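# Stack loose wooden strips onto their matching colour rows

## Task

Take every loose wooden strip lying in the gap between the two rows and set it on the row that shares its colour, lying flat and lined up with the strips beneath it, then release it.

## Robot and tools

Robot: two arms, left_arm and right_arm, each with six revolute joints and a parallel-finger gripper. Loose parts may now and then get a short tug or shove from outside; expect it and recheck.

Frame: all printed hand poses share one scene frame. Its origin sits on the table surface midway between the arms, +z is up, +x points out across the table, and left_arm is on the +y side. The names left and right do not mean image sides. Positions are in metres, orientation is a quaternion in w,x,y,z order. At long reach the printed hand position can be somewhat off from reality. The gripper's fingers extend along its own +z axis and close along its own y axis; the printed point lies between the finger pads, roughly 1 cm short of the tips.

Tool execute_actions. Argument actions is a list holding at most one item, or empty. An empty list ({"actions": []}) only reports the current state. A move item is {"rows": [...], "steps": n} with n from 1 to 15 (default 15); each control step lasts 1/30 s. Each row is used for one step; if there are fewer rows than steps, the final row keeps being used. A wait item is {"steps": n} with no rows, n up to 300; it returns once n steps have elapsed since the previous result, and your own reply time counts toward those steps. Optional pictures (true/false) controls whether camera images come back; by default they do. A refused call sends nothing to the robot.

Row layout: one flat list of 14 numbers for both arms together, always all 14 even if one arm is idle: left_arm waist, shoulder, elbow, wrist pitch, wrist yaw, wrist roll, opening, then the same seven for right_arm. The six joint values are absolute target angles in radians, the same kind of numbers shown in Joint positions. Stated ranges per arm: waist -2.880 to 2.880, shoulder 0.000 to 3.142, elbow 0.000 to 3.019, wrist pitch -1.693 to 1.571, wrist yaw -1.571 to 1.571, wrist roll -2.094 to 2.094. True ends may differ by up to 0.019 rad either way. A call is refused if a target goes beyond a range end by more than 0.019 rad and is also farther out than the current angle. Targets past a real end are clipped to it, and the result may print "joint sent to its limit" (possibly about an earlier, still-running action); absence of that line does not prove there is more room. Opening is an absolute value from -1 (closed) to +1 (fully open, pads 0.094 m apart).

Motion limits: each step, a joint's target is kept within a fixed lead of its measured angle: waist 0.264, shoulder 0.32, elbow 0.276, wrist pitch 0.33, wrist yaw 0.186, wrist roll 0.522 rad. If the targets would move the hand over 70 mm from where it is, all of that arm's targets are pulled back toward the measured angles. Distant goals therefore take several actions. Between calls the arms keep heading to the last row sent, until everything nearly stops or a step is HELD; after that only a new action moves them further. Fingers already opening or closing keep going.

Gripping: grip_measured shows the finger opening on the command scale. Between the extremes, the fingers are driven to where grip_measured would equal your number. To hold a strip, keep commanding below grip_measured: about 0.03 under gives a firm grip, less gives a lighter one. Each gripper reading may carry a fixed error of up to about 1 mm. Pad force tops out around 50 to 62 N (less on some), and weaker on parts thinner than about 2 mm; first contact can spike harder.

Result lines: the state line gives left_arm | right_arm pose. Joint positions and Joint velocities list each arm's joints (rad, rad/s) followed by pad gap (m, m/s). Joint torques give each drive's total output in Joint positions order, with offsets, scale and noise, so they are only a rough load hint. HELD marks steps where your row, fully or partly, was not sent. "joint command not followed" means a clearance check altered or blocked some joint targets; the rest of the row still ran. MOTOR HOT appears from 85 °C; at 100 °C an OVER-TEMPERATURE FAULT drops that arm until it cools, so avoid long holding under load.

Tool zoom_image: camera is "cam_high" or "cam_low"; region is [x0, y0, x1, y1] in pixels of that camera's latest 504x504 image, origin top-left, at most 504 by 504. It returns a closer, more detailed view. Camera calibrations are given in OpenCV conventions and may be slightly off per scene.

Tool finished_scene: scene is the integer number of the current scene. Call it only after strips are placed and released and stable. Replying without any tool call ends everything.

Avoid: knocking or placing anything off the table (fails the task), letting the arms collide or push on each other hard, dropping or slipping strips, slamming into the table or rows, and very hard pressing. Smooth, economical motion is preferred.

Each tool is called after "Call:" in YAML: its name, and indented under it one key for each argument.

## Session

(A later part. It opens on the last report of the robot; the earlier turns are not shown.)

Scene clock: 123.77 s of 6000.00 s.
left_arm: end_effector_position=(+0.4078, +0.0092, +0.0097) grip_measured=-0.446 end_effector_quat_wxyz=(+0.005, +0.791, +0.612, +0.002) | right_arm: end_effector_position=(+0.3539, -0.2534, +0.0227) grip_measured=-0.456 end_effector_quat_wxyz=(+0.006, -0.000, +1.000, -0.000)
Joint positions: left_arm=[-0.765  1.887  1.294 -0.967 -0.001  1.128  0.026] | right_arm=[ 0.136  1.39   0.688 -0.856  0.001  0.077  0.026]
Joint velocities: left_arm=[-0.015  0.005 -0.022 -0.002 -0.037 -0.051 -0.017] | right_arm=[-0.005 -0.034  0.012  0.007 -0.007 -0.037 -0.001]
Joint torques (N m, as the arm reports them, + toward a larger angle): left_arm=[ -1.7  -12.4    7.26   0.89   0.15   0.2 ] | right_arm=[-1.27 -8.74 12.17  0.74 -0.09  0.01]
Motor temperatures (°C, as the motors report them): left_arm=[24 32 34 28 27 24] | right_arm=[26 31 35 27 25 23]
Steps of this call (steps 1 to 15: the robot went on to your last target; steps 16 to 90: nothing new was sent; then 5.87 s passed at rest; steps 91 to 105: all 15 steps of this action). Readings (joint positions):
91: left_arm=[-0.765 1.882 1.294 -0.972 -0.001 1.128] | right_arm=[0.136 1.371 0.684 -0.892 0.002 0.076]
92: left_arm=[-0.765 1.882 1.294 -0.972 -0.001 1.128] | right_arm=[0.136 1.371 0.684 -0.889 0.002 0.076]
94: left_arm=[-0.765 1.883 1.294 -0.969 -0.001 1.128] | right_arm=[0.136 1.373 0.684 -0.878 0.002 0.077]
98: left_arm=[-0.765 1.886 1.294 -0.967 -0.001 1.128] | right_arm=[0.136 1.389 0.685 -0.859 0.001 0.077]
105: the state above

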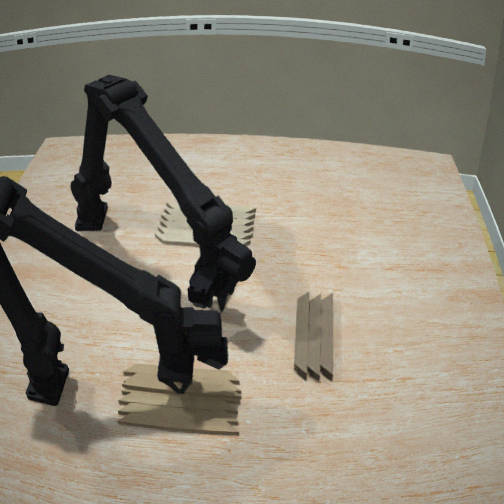

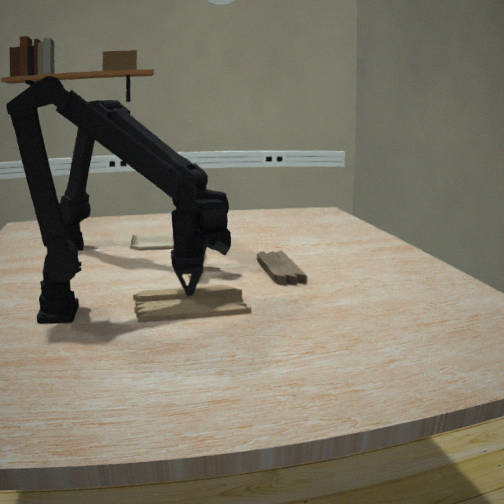

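Call:
execute_actions:
  actions:
    - {"rows": [[-0.765,1.90,1.30,-0.965,0,1.14,-0.48,0.145,1.402,0.735,-0.845,0,0.085,-0.46],[-0.765,1.885,1.32,-0.99,0,1.14,-0.48,0.145,1.402,0.735,-0.845,0,0.085,-0.43],[-0.765,1.865,1.34,-1.025,0,1.14,-0.48,0.145,1.402,0.735,-0.845,0,0.085,-0.38],[-0.765,1.842,1.36,-1.065,0,1.14,-0.48,0.145,1.402,0.735,-0.845,0,0.085,-0.30],[-0.765,1.818,1.38,-1.105,0,1.14,-0.48,0.145,1.402,0.735,-0.845,0,0.085,-0.20],[-0.765,1.795,1.40,-1.14,0,1.14,-0.48,0.145,1.402,0.735,-0.845,0,0.085,-0.10],[-0.765,1.775,1.42,-1.17,0,1.14,-0.48,0.145,1.402,0.735,-0.845,0,0.085,0.0],[-0.765,1.76,1.42,-1.19,0,1.14,-0.48,0.145,1.402,0.735,-0.845,0,0.085,0.1],[-0.761,1.757,1.42,-1.189,0,1.131,-0.48,0.145,1.402,0.735,-0.845,0,0.085,0.1],[-0.749,1.749,1.40,-1.187,0,1.106,-0.48,0.145,1.385,0.745,-0.87,0,0.085,0.1],[-0.731,1.737,1.375,-1.184,0,1.065,-0.48,0.145,1.365,0.755,-0.90,0,0.085,0.1],[-0.706,1.721,1.348,-1.180,0,1.013,-0.48,0.145,1.34,0.765,-0.94,0,0.085,0.1],[-0.677,1.701,1.322,-1.175,0,0.949,-0.48,0.145,1.315,0.775,-0.98,0,0.085,0.1],[-0.643,1.679,1.292,-1.170,0,0.876,-0.48,0.145,1.29,0.785,-1.02,0,0.085,0.1],[-0.606,1.654,1.259,-1.164,0,0.795,-0.48,0.145,1.265,0.80,-1.06,0,0.085,0.1]], "steps": 15}
  pictures: false

Call:
execute_actions:
  actions:
    - {"rows": [[-0.566,1.628,1.224,-1.157,0,0.710,-0.48,0.145,1.24,0.815,-1.10,0,0.085,0.1],[-0.525,1.600,1.188,-1.150,0,0.621,-0.48,0.14,1.215,0.83,-1.14,0,0.085,0.1],[-0.483,1.572,1.15,-1.144,0,0.529,-0.48,0.12,1.195,0.845,-1.175,0,0.085,0.1],[-0.440,1.544,1.113,-1.137,0,0.437,-0.48,0.09,1.18,0.855,-1.205,0,0.085,0.1],[-0.399,1.516,1.076,-1.130,0,0.348,-0.48,0.05,1.165,0.865,-1.23,0,0.085,0.1],[-0.359,1.490,1.041,-1.123,0,0.263,-0.48,0.0,1.155,0.87,-1.245,0,0.085,0.1],[-0.322,1.465,1.008,-1.117,0,0.182,-0.48,-0.055,1.15,0.87,-1.25,0,0.085,0.1],[-0.288,1.443,0.978,-1.112,0,0.109,-0.48,-0.115,1.15,0.87,-1.25,0,0.085,0.1],[-0.259,1.423,0.952,-1.107,0,0.045,-0.48,-0.175,1.15,0.87,-1.25,0,0.085,0.1],[-0.234,1.407,0.931,-1.103,0,-0.007,-0.48,-0.235,1.15,0.87,-1.25,0,0.085,0.1],[-0.216,1.395,0.914,-1.100,0,-0.048,-0.48,-0.295,1.15,0.87,-1.25,0,0.085,0.1],[-0.204,1.387,0.904,-1.098,0,-0.073,-0.48,-0.355,1.15,0.87,-1.25,0,0.085,0.1],[-0.200,1.384,0.90,-1.097,0,-0.082,-0.48,-0.415,1.15,0.87,-1.25,0,0.085,0.1],[-0.200,1.384,0.90,-1.097,0,-0.082,-0.48,-0.475,1.15,0.87,-1.25,0,0.085,0.1],[-0.200,1.384,0.90,-1.097,0,-0.082,-0.48,-0.53,1.15,0.87,-1.25,0,0.085,0.1]], "steps": 15}
  pictures: false

Call:
execute_actions:
  actions:
    - {"rows": [[-0.200,1.384,0.90,-1.097,0,-0.082,-0.48,-0.58,1.15,0.87,-1.25,0,0.085,0.1],[-0.200,1.384,0.90,-1.097,0,-0.082,-0.48,-0.62,1.15,0.87,-1.25,0,0.085,0.1],[-0.200,1.384,0.90,-1.097,0,-0.082,-0.48,-0.65,1.15,0.87,-1.25,0,0.085,0.1],[-0.200,1.39,0.895,-1.087,0,-0.082,-0.48,-0.67,1.15,0.87,-1.25,0,0.085,0.1],[-0.200,1.40,0.887,-1.07,0,-0.082,-0.48,-0.68,1.15,0.87,-1.25,0,0.085,0.1],[-0.200,1.411,0.878,-1.05,0,-0.082,-0.48,-0.68,1.15,0.87,-1.25,0,0.085,0.1],[-0.200,1.422,0.869,-1.03,0,-0.082,-0.48,-0.68,1.15,0.87,-1.25,0,0.085,0.1],[-0.200,1.433,0.86,-1.01,0,-0.082,-0.48,-0.68,1.15,0.87,-1.25,0,0.085,0.1],[-0.200,1.444,0.851,-0.99,0,-0.082,-0.48,-0.68,1.15,0.87,-1.25,0,0.085,0.1],[-0.200,1.455,0.843,-0.97,0,-0.082,-0.48,-0.68,1.15,0.87,-1.25,0,0.085,0.1],[-0.200,1.465,0.835,-0.952,0,-0.082,-0.48,-0.68,1.15,0.87,-1.25,0,0.085,0.1],[-0.200,1.474,0.828,-0.936,0,-0.082,-0.48,-0.68,1.15,0.87,-1.25,0,0.085,0.1],[-0.200,1.481,0.823,-0.923,0,-0.082,-0.48,-0.68,1.15,0.87,-1.25,0,0.085,0.1],[-0.200,1.486,0.82,-0.915,0,-0.082,-0.48,-0.68,1.15,0.87,-1.25,0,0.085,0.1],[-0.200,1.488,0.818,-0.912,0,-0.082,-0.48,-0.68,1.15,0.87,-1.25,0,0.085,0.1]], "steps": 15}
  pictures: false

Call:
execute_actions:
  actions:
    - {"steps": 12}

Call:
zoom_image:
  camera: "cam_high"
  region: [145, 195, 265, 255]

Call:
zoom_image:
  camera: "cam_high"
  region: [110, 345, 250, 440]

Call:
zoom_image:
  camera: "cam_low"
  region: [120, 215, 220, 260]

Scene clock: 146.73 s of 6000.00 s.
left_arm: end_effector_position=(+0.4020, +0.0455, +0.0961) grip_measured=-0.448 end_effector_quat_wxyz=(-0.002, +0.735, +0.678, -0.001) | right_arm: end_effector_position=(+0.3416, -0.2543, +0.0427) grip_measured=+0.098 end_effector_quat_wxyz=(-0.022, -0.000, +1.000, -0.002)
Joint positions: left_arm=[-0.716  1.725  1.315 -1.165  0.001  1.003  0.026] | right_arm=[ 0.136  1.352  0.717 -0.979  0.001  0.077  0.052]
Joint velocities: left_arm=[ 0.718 -0.874 -0.398  0.066  0.007 -1.238 -0.   ] | right_arm=[-0.005 -0.62   0.247 -1.111  0.022  0.007  0.001]
Joint torques (N m, as the arm reports them, + toward a larger angle): left_arm=[  3.29 -15.97   5.6    0.17   0.04  -0.04] | right_arm=[ -1.23 -14.02  14.44   0.24  -0.08   0.01]
Motor temperatures (°C, as the motors report them): left_arm=[24 32 34 28 27 24] | right_arm=[26 30 35 27 25 23]
Steps of this call (steps 1 to 15: the robot went on to your last target; steps 16 to 90: nothing new was sent; then 19.47 s passed at rest; steps 91 to 105: all 15 steps of this action). Readings (joint positions):
91: left_arm=[-0.765 1.887 1.294 -0.967 -0.001 1.128] | right_arm=[0.136 1.390 0.688 -0.856 0.001 0.077]
92: left_arm=[-0.765 1.887 1.294 -0.969 -0.001 1.128] | right_arm=[0.136 1.390 0.688 -0.856 0.001 0.077]
94: left_arm=[-0.765 1.887 1.298 -1.000 -0.001 1.128] | right_arm=[0.136 1.390 0.688 -0.856 0.001 0.077]
98: left_arm=[-0.765 1.865 1.321 -1.113 -0.001 1.128] | right_arm=[0.136 1.391 0.688 -0.854 0.001 0.077]
105: the state above

Scene clock: 147.23 s of 6000.00 s.
left_arm: end_effector_position=(+0.3487, +0.3110, +0.0834) grip_measured=-0.448 end_effector_quat_wxyz=(-0.027, +0.083, +0.996, +0.002) | right_arm: end_effector_position=(+0.3042, -0.4173, +0.1447) grip_measured=+0.098 end_effector_quat_wxyz=(+0.016, +0.278, +0.960, -0.003)
Joint positions: left_arm=[-0.168  1.399  0.889 -1.116 -0.003  0.068  0.026] | right_arm=[-0.428  1.143  0.843 -1.239 -0.001  0.078  0.052]
Joint velocities: left_arm=[-0.024 -0.103 -0.066 -0.002  0.022 -0.93  -0.   ] | right_arm=[-1.802  0.054 -0.002 -0.022  0.081 -0.037 -0.   ]
Joint torques (N m, as the arm reports them, + toward a larger angle): left_arm=[-2.71 -9.42  8.59  0.74  0.05 -0.02] | right_arm=[-1.1  -7.64 12.22 -0.12 -0.02 -0.01]
Motor temperatures (°C, as the motors report them): left_arm=[24 32 34 28 27 24] | right_arm=[26 30 35 27 25 23]
Steps of this call (steps 1 to 15: all 15 steps of this action). Readings (joint positions):
1: left_arm=[-0.688 1.695 1.296 -1.162 0.001 0.957] | right_arm=[0.136 1.329 0.727 -1.017 0.001 0.077]
2: left_arm=[-0.654 1.666 1.273 -1.159 0.001 0.909] | right_arm=[0.136 1.302 0.738 -1.057 0.001 0.077]
4: left_arm=[-0.573 1.610 1.217 -1.152 0.001 0.799] | right_arm=[0.133 1.243 0.768 -1.131 0.001 0.077]
8: left_arm=[-0.379 1.512 1.072 -1.127 0.001 0.510] | right_arm=[0.024 1.149 0.827 -1.223 -0.003 0.077]
15: the state above

Scene clock: 147.73 s of 6000.00 s.
left_arm: end_effector_position=(+0.3588, +0.2996, +0.0419) grip_measured=-0.448 end_effector_quat_wxyz=(-0.001, +0.032, +0.999, +0.001) | right_arm: end_effector_position=(+0.2581, -0.4803, +0.1434) grip_measured=+0.098 end_effector_quat_wxyz=(+0.011, +0.401, +0.916, -0.004)
Joint positions: left_arm=[-0.197  1.462  0.827 -0.938 -0.003 -0.064  0.026] | right_arm=[-0.689  1.148  0.843 -1.243  0.001  0.079  0.052]
Joint velocities: left_arm=[-0.005  0.347 -0.193  0.276 -0.007 -0.081  0.   ] | right_arm=[-0.015 -0.015 -0.002 -0.002  0.022 -0.022 -0.   ]
Joint torques (N m, as the arm reports them, + toward a larger angle): left_arm=[-0.7  -9.25  7.32  1.08  0.14  0.  ] | right_arm=[-1.12 -7.64 12.28  0.03 -0.08 -0.01]
Motor temperatures (°C, as the motors report them): left_arm=[24 32 34 28 27 24] | right_arm=[26 30 35 27 25 23]
Steps of this call (steps 1 to 15: all 15 steps of this action). Readings (joint positions):
1: left_arm=[-0.171 1.398 0.888 -1.115 -0.003 0.040] | right_arm=[-0.487 1.146 0.843 -1.239 -0.001 0.078]
2: left_arm=[-0.176 1.397 0.888 -1.112 -0.003 0.018] | right_arm=[-0.541 1.147 0.843 -1.239 -0.000 0.078]
4: left_arm=[-0.188 1.397 0.888 -1.106 -0.003 -0.014] | right_arm=[-0.629 1.148 0.843 -1.241 0.000 0.078]
8: left_arm=[-0.197 1.399 0.880 -1.055 -0.003 -0.047] | right_arm=[-0.689 1.148 0.843 -1.243 0.001 0.079]
15: the state above

Scene clock: 148.13 s of 6000.00 s.
left_arm: end_effector_position=(+0.3533, +0.3004, +0.0290) grip_measured=-0.448 end_effector_quat_wxyz=(-0.013, +0.030, +0.999, +0.003) | right_arm: end_effector_position=(+0.2581, -0.4803, +0.1434) grip_measured=+0.098 end_effector_quat_wxyz=(+0.011, +0.401, +0.916, -0.004)
Joint positions: left_arm=[-0.197  1.488  0.812 -0.921 -0.003 -0.069  0.026] | right_arm=[-0.689  1.148  0.843 -1.243  0.001  0.079  0.052]
Joint velocities: left_arm=[-0.005 -0.024  0.007  0.007 -0.022  0.022 -0.   ] | right_arm=[ 0.005 -0.005  0.012  0.012 -0.022  0.051 -0.001]
Joint torques (N m, as the arm reports them, + toward a larger angle): left_arm=[-1.58 -8.46  7.64  0.66  0.07 -0.03] | right_arm=[-1.21 -7.69 12.24  0.03 -0.08  0.  ]
Motor temperatures (°C, as the motors report them): left_arm=[24 32 34 28 27 24] | right_arm=[26 30 35 27 25 23]
Steps of this call (steps 1 to 12: the robot went on to your last target). Readings (joint positions):
1: left_arm=[-0.197 1.473 0.821 -0.931 -0.003 -0.066] | right_arm=[-0.689 1.148 0.843 -1.243 0.001 0.079]
2: left_arm=[-0.197 1.480 0.817 -0.928 -0.003 -0.066] | right_arm=[-0.689 1.148 0.843 -1.243 0.001 0.079]
4: left_arm=[-0.197 1.487 0.813 -0.925 -0.003 -0.068] | right_arm=[-0.689 1.148 0.843 -1.243 0.001 0.079]
8: left_arm=[-0.197 1.488 0.812 -0.922 -0.003 -0.069] | right_arm=[-0.689 1.148 0.843 -1.243 0.001 0.079]
12: the state above

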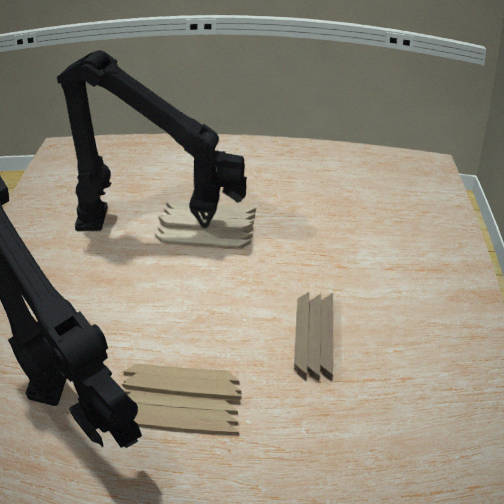

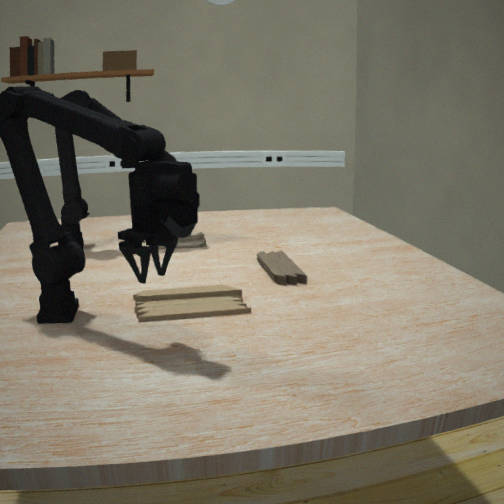

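Region (145, 195, 265, 255) of cam_high's 504x504 image, scaled by 4.200, with more detail than that image has.

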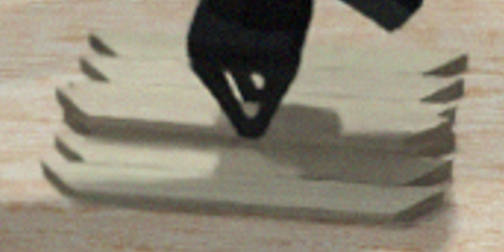

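Region (110, 345, 250, 440) of cam_high's 504x504 image, scaled by 3.600, with more detail than that image has; it fills the top 342 rows of this view, and the rest is white.

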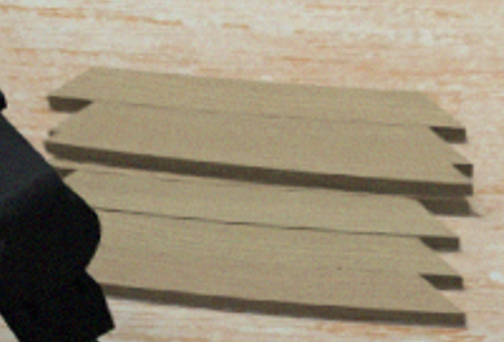

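Region (120, 215, 220, 260) of cam_low's 504x504 image, scaled by 5.040, with more detail than that image has; it fills the top 227 rows of this view, and the rest is white.

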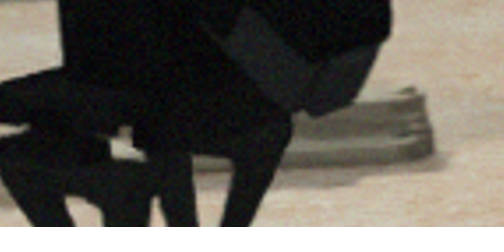

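Call:
execute_actions:
  actions:
    - {"rows": [[-0.200,1.495,0.812,-0.905,0,-0.082,-0.48,-0.68,1.15,0.87,-1.25,0,0.085,0.1],[-0.200,1.502,0.809,-0.898,0,-0.082,-0.48,-0.68,1.15,0.87,-1.25,0,0.085,0.1],[-0.200,1.508,0.806,-0.892,0,-0.082,-0.48,-0.68,1.15,0.87,-1.25,0,0.085,0.1],[-0.200,1.513,0.804,-0.886,0,-0.082,-0.48,-0.68,1.15,0.87,-1.25,0,0.085,0.1],[-0.200,1.517,0.802,-0.882,0,-0.082,-0.48,-0.68,1.15,0.87,-1.25,0,0.085,0.1]], "steps": 13}

Call:
zoom_image:
  camera: "cam_high"
  region: [145, 195, 265, 255]

Scene clock: 150.80 s of 6000.00 s.
left_arm: end_effector_position=(+0.3563, +0.3000, +0.0233) grip_measured=-0.448 end_effector_quat_wxyz=(-0.007, +0.029, +1.000, +0.002) | right_arm: end_effector_position=(+0.2581, -0.4803, +0.1434) grip_measured=+0.098 end_effector_quat_wxyz=(+0.011, +0.401, +0.916, -0.004)
Joint positions: left_arm=[-0.197  1.499  0.806 -0.892 -0.003 -0.069  0.026] | right_arm=[-0.689  1.148  0.843 -1.243  0.001  0.079  0.052]
Joint velocities: left_arm=[-0.005  0.015  0.007 -0.012  0.022 -0.051 -0.   ] | right_arm=[-0.005 -0.015  0.012  0.012  0.007 -0.051  0.   ]
Joint torques (N m, as the arm reports them, + toward a larger angle): left_arm=[-1.52 -7.87  6.53  0.88  0.09  0.  ] | right_arm=[-1.31 -7.82 12.23  0.01 -0.09 -0.01]
Motor temperatures (°C, as the motors report them): left_arm=[24 32 33 28 27 24] | right_arm=[26 30 35 27 25 23]
Steps of this call (steps 1 to 30: the robot went on to your last target; steps 31 to 67: nothing new was sent; steps 68 to 80: all 13 steps of this action). Readings (joint positions):
68: left_arm=[-0.197 1.488 0.812 -0.920 -0.003 -0.069] | right_arm=[-0.689 1.148 0.843 -1.243 0.001 0.079]
69: left_arm=[-0.197 1.488 0.812 -0.917 -0.003 -0.069] | right_arm=[-0.689 1.148 0.843 -1.243 0.001 0.079]
71: left_arm=[-0.197 1.488 0.811 -0.907 -0.003 -0.069] | right_arm=[-0.689 1.148 0.843 -1.243 0.001 0.079]
75: left_arm=[-0.197 1.496 0.807 -0.893 -0.003 -0.069] | right_arm=[-0.689 1.148 0.843 -1.243 0.001 0.079]
80: the state above

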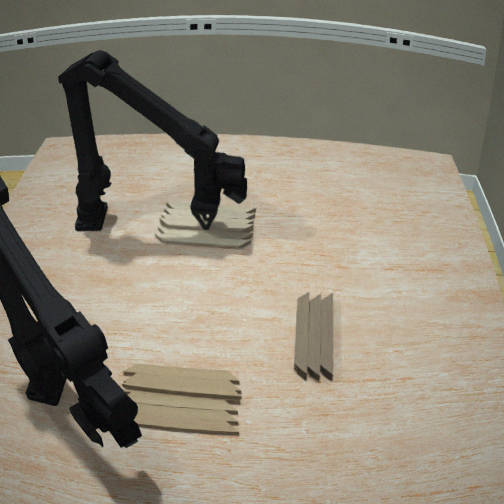

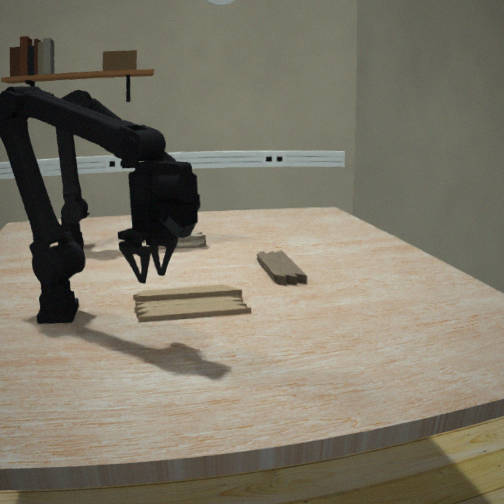

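Region (145, 195, 265, 255) of cam_high's 504x504 image, scaled by 4.200, with more detail than that image has.

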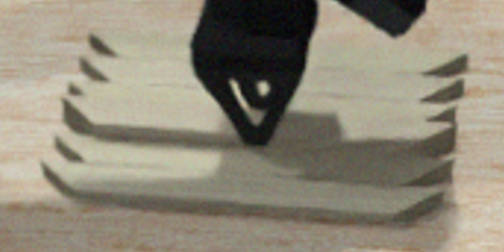

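Aligned; slightly lower, release, and lift.

Call:
execute_actions:
  actions:
    - {"rows": [[-0.200,1.52,0.80,-0.88,0,-0.082,-0.48,-0.68,1.15,0.87,-1.25,0,0.085,0.1],[-0.200,1.523,0.798,-0.878,0,-0.082,-0.48,-0.68,1.15,0.87,-1.25,0,0.085,0.1],[-0.200,1.523,0.798,-0.878,0,-0.082,-0.48,-0.68,1.15,0.87,-1.25,0,0.085,0.1],[-0.200,1.523,0.798,-0.878,0,-0.082,-0.48,-0.68,1.15,0.87,-1.25,0,0.085,0.1],[-0.200,1.523,0.798,-0.878,0,-0.082,-0.45,-0.68,1.15,0.87,-1.25,0,0.085,0.1],[-0.200,1.523,0.798,-0.878,0,-0.082,-0.42,-0.68,1.15,0.87,-1.25,0,0.085,0.1],[-0.200,1.523,0.798,-0.878,0,-0.082,-0.37,-0.68,1.15,0.87,-1.25,0,0.085,0.1],[-0.200,1.523,0.798,-0.878,0,-0.082,-0.29,-0.68,1.15,0.87,-1.25,0,0.085,0.1],[-0.200,1.523,0.798,-0.878,0,-0.082,-0.19,-0.68,1.15,0.87,-1.25,0,0.085,0.1],[-0.200,1.523,0.798,-0.878,0,-0.082,-0.09,-0.68,1.15,0.87,-1.25,0,0.085,0.1],[-0.200,1.523,0.798,-0.878,0,-0.082,0.01,-0.68,1.15,0.87,-1.25,0,0.085,0.1],[-0.200,1.523,0.798,-0.878,0,-0.082,0.1,-0.68,1.15,0.87,-1.25,0,0.085,0.1],[-0.200,1.50,0.82,-0.885,0,-0.082,0.1,-0.68,1.15,0.87,-1.25,0,0.085,0.1],[-0.200,1.48,0.84,-0.90,0,-0.082,0.1,-0.68,1.15,0.87,-1.25,0,0.085,0.1],[-0.200,1.46,0.86,-0.925,0,-0.082,0.1,-0.68,1.15,0.87,-1.25,0,0.085,0.1]], "steps": 15}
  pictures: false

Call:
execute_actions:
  actions:
    - {"rows": [[-0.200,1.44,0.88,-0.96,0,-0.082,0.1,-0.68,1.15,0.87,-1.25,0,0.085,0.1],[-0.200,1.42,0.90,-1.0,0,-0.082,0.1,-0.68,1.15,0.87,-1.25,0,0.085,0.1],[-0.200,1.40,0.92,-1.04,0,-0.082,0.1,-0.68,1.15,0.87,-1.25,0,0.085,0.1],[-0.200,1.38,0.94,-1.08,0,-0.082,0.1,-0.68,1.15,0.87,-1.25,0,0.085,0.1],[-0.200,1.36,0.96,-1.12,0,-0.082,0.1,-0.68,1.15,0.87,-1.25,0,0.085,0.1],[-0.200,1.345,0.98,-1.155,0,-0.082,0.1,-0.68,1.15,0.87,-1.25,0,0.085,0.1],[-0.200,1.33,1.0,-1.19,0,-0.082,0.1,-0.68,1.15,0.87,-1.25,0,0.085,0.1],[-0.200,1.32,1.015,-1.215,0,-0.082,0.1,-0.68,1.15,0.87,-1.25,0,0.085,0.1],[-0.200,1.315,1.025,-1.23,0,-0.082,0.1,-0.68,1.15,0.87,-1.25,0,0.085,0.1]], "steps": 15}

Call:
zoom_image:
  camera: "cam_high"
  region: [145, 195, 265, 255]

Scene clock: 156.67 s of 6000.00 s.
left_arm: end_effector_position=(+0.3549, +0.3002, +0.0223) grip_measured=+0.097 end_effector_quat_wxyz=(-0.010, +0.029, +1.000, +0.002) | right_arm: end_effector_position=(+0.2581, -0.4803, +0.1434) grip_measured=+0.098 end_effector_quat_wxyz=(+0.011, +0.401, +0.916, -0.004)
Joint positions: left_arm=[-0.197  1.501  0.805 -0.894 -0.003 -0.069  0.052] | right_arm=[-0.689  1.148  0.843 -1.243  0.001  0.079  0.052]
Joint velocities: left_arm=[-0.015 -0.054  0.051 -0.305 -0.007  0.007  0.   ] | right_arm=[ 0.005 -0.005 -0.007 -0.007  0.066  0.037  0.   ]
Joint torques (N m, as the arm reports them, + toward a larger angle): left_arm=[ -1.52 -11.28  10.77   0.3    0.06  -0.03] | right_arm=[-1.25 -7.68 12.24  0.02 -0.08 -0.01]
Motor temperatures (°C, as the motors report them): left_arm=[24 31 33 28 27 24] | right_arm=[26 30 35 27 25 23]
Steps of this call (steps 1 to 15: the robot went on to your last target; steps 16 to 90: nothing new was sent; then 2.37 s passed at rest; steps 91 to 105: all 15 steps of this action). Readings (joint positions):
91: left_arm=[-0.197 1.499 0.806 -0.892 -0.003 -0.069] | right_arm=[-0.689 1.148 0.843 -1.243 0.001 0.079]
92: left_arm=[-0.197 1.499 0.806 -0.891 -0.003 -0.069] | right_arm=[-0.689 1.148 0.843 -1.243 0.001 0.079]
94: left_arm=[-0.197 1.499 0.806 -0.891 -0.003 -0.069] | right_arm=[-0.689 1.148 0.843 -1.243 0.001 0.079]
98: left_arm=[-0.197 1.499 0.806 -0.890 -0.003 -0.069] | right_arm=[-0.689 1.148 0.843 -1.243 0.001 0.079]
105: the state above

Scene clock: 157.17 s of 6000.00 s.
left_arm: end_effector_position=(+0.3692, +0.2983, +0.1596) grip_measured=+0.098 end_effector_quat_wxyz=(+0.033, +0.029, +0.999, -0.002) | right_arm: end_effector_position=(+0.2581, -0.4803, +0.1434) grip_measured=+0.098 end_effector_quat_wxyz=(+0.011, +0.401, +0.916, -0.004)
Joint positions: left_arm=[-0.197  1.293  1.005 -1.216 -0.003 -0.069  0.052] | right_arm=[-0.689  1.148  0.843 -1.243  0.001  0.079  0.052]
Joint velocities: left_arm=[ 0.005  0.005 -0.017 -0.056  0.007  0.022  0.   ] | right_arm=[-0.005  0.015 -0.002 -0.022  0.007 -0.066 -0.   ]
Joint torques (N m, as the arm reports them, + toward a larger angle): left_arm=[-1.53 -7.02 10.23  0.5   0.1  -0.04] | right_arm=[-1.19 -7.72 12.23  0.   -0.08 -0.02]
Motor temperatures (°C, as the motors report them): left_arm=[24 31 33 28 27 24] | right_arm=[26 30 35 27 25 23]
Steps of this call (steps 1 to 15: all 15 steps of this action). Readings (joint positions):
1: left_arm=[-0.197 1.497 0.809 -0.910 -0.003 -0.069] | right_arm=[-0.689 1.148 0.843 -1.243 0.001 0.079]
2: left_arm=[-0.197 1.490 0.816 -0.935 -0.003 -0.069] | right_arm=[-0.689 1.148 0.843 -1.243 0.001 0.079]
4: left_arm=[-0.197 1.464 0.842 -1.001 -0.003 -0.069] | right_arm=[-0.689 1.148 0.843 -1.243 0.001 0.079]
8: left_arm=[-0.197 1.382 0.921 -1.138 -0.003 -0.069] | right_arm=[-0.689 1.148 0.843 -1.243 0.001 0.079]
15: the state above

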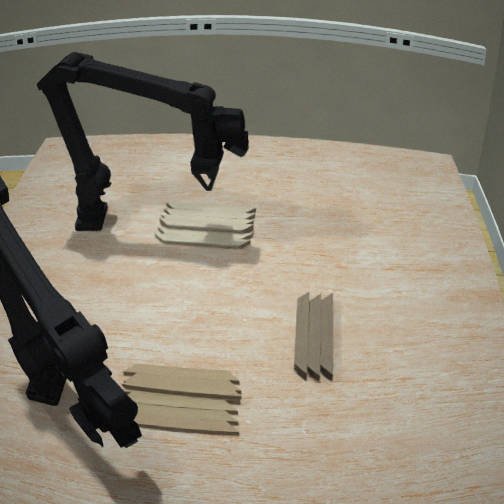

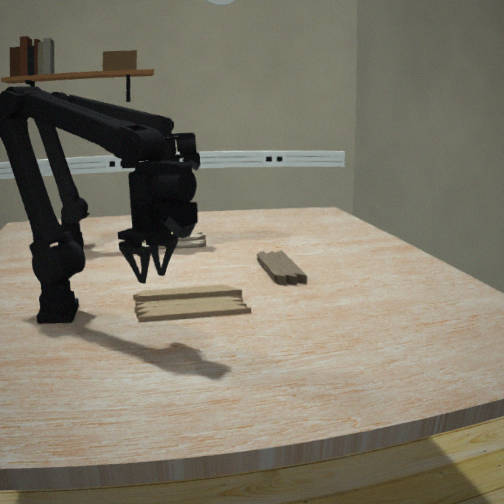

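Region (145, 195, 265, 255) of cam_high's 504x504 image, scaled by 4.200, with more detail than that image has.

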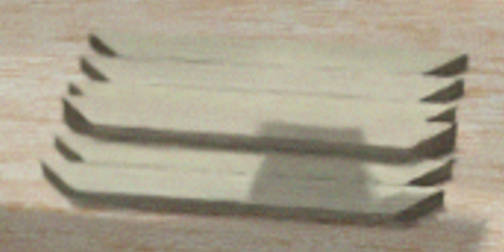

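Call:
finished_scene:
  scene: 2

The scene is finished: the task was done.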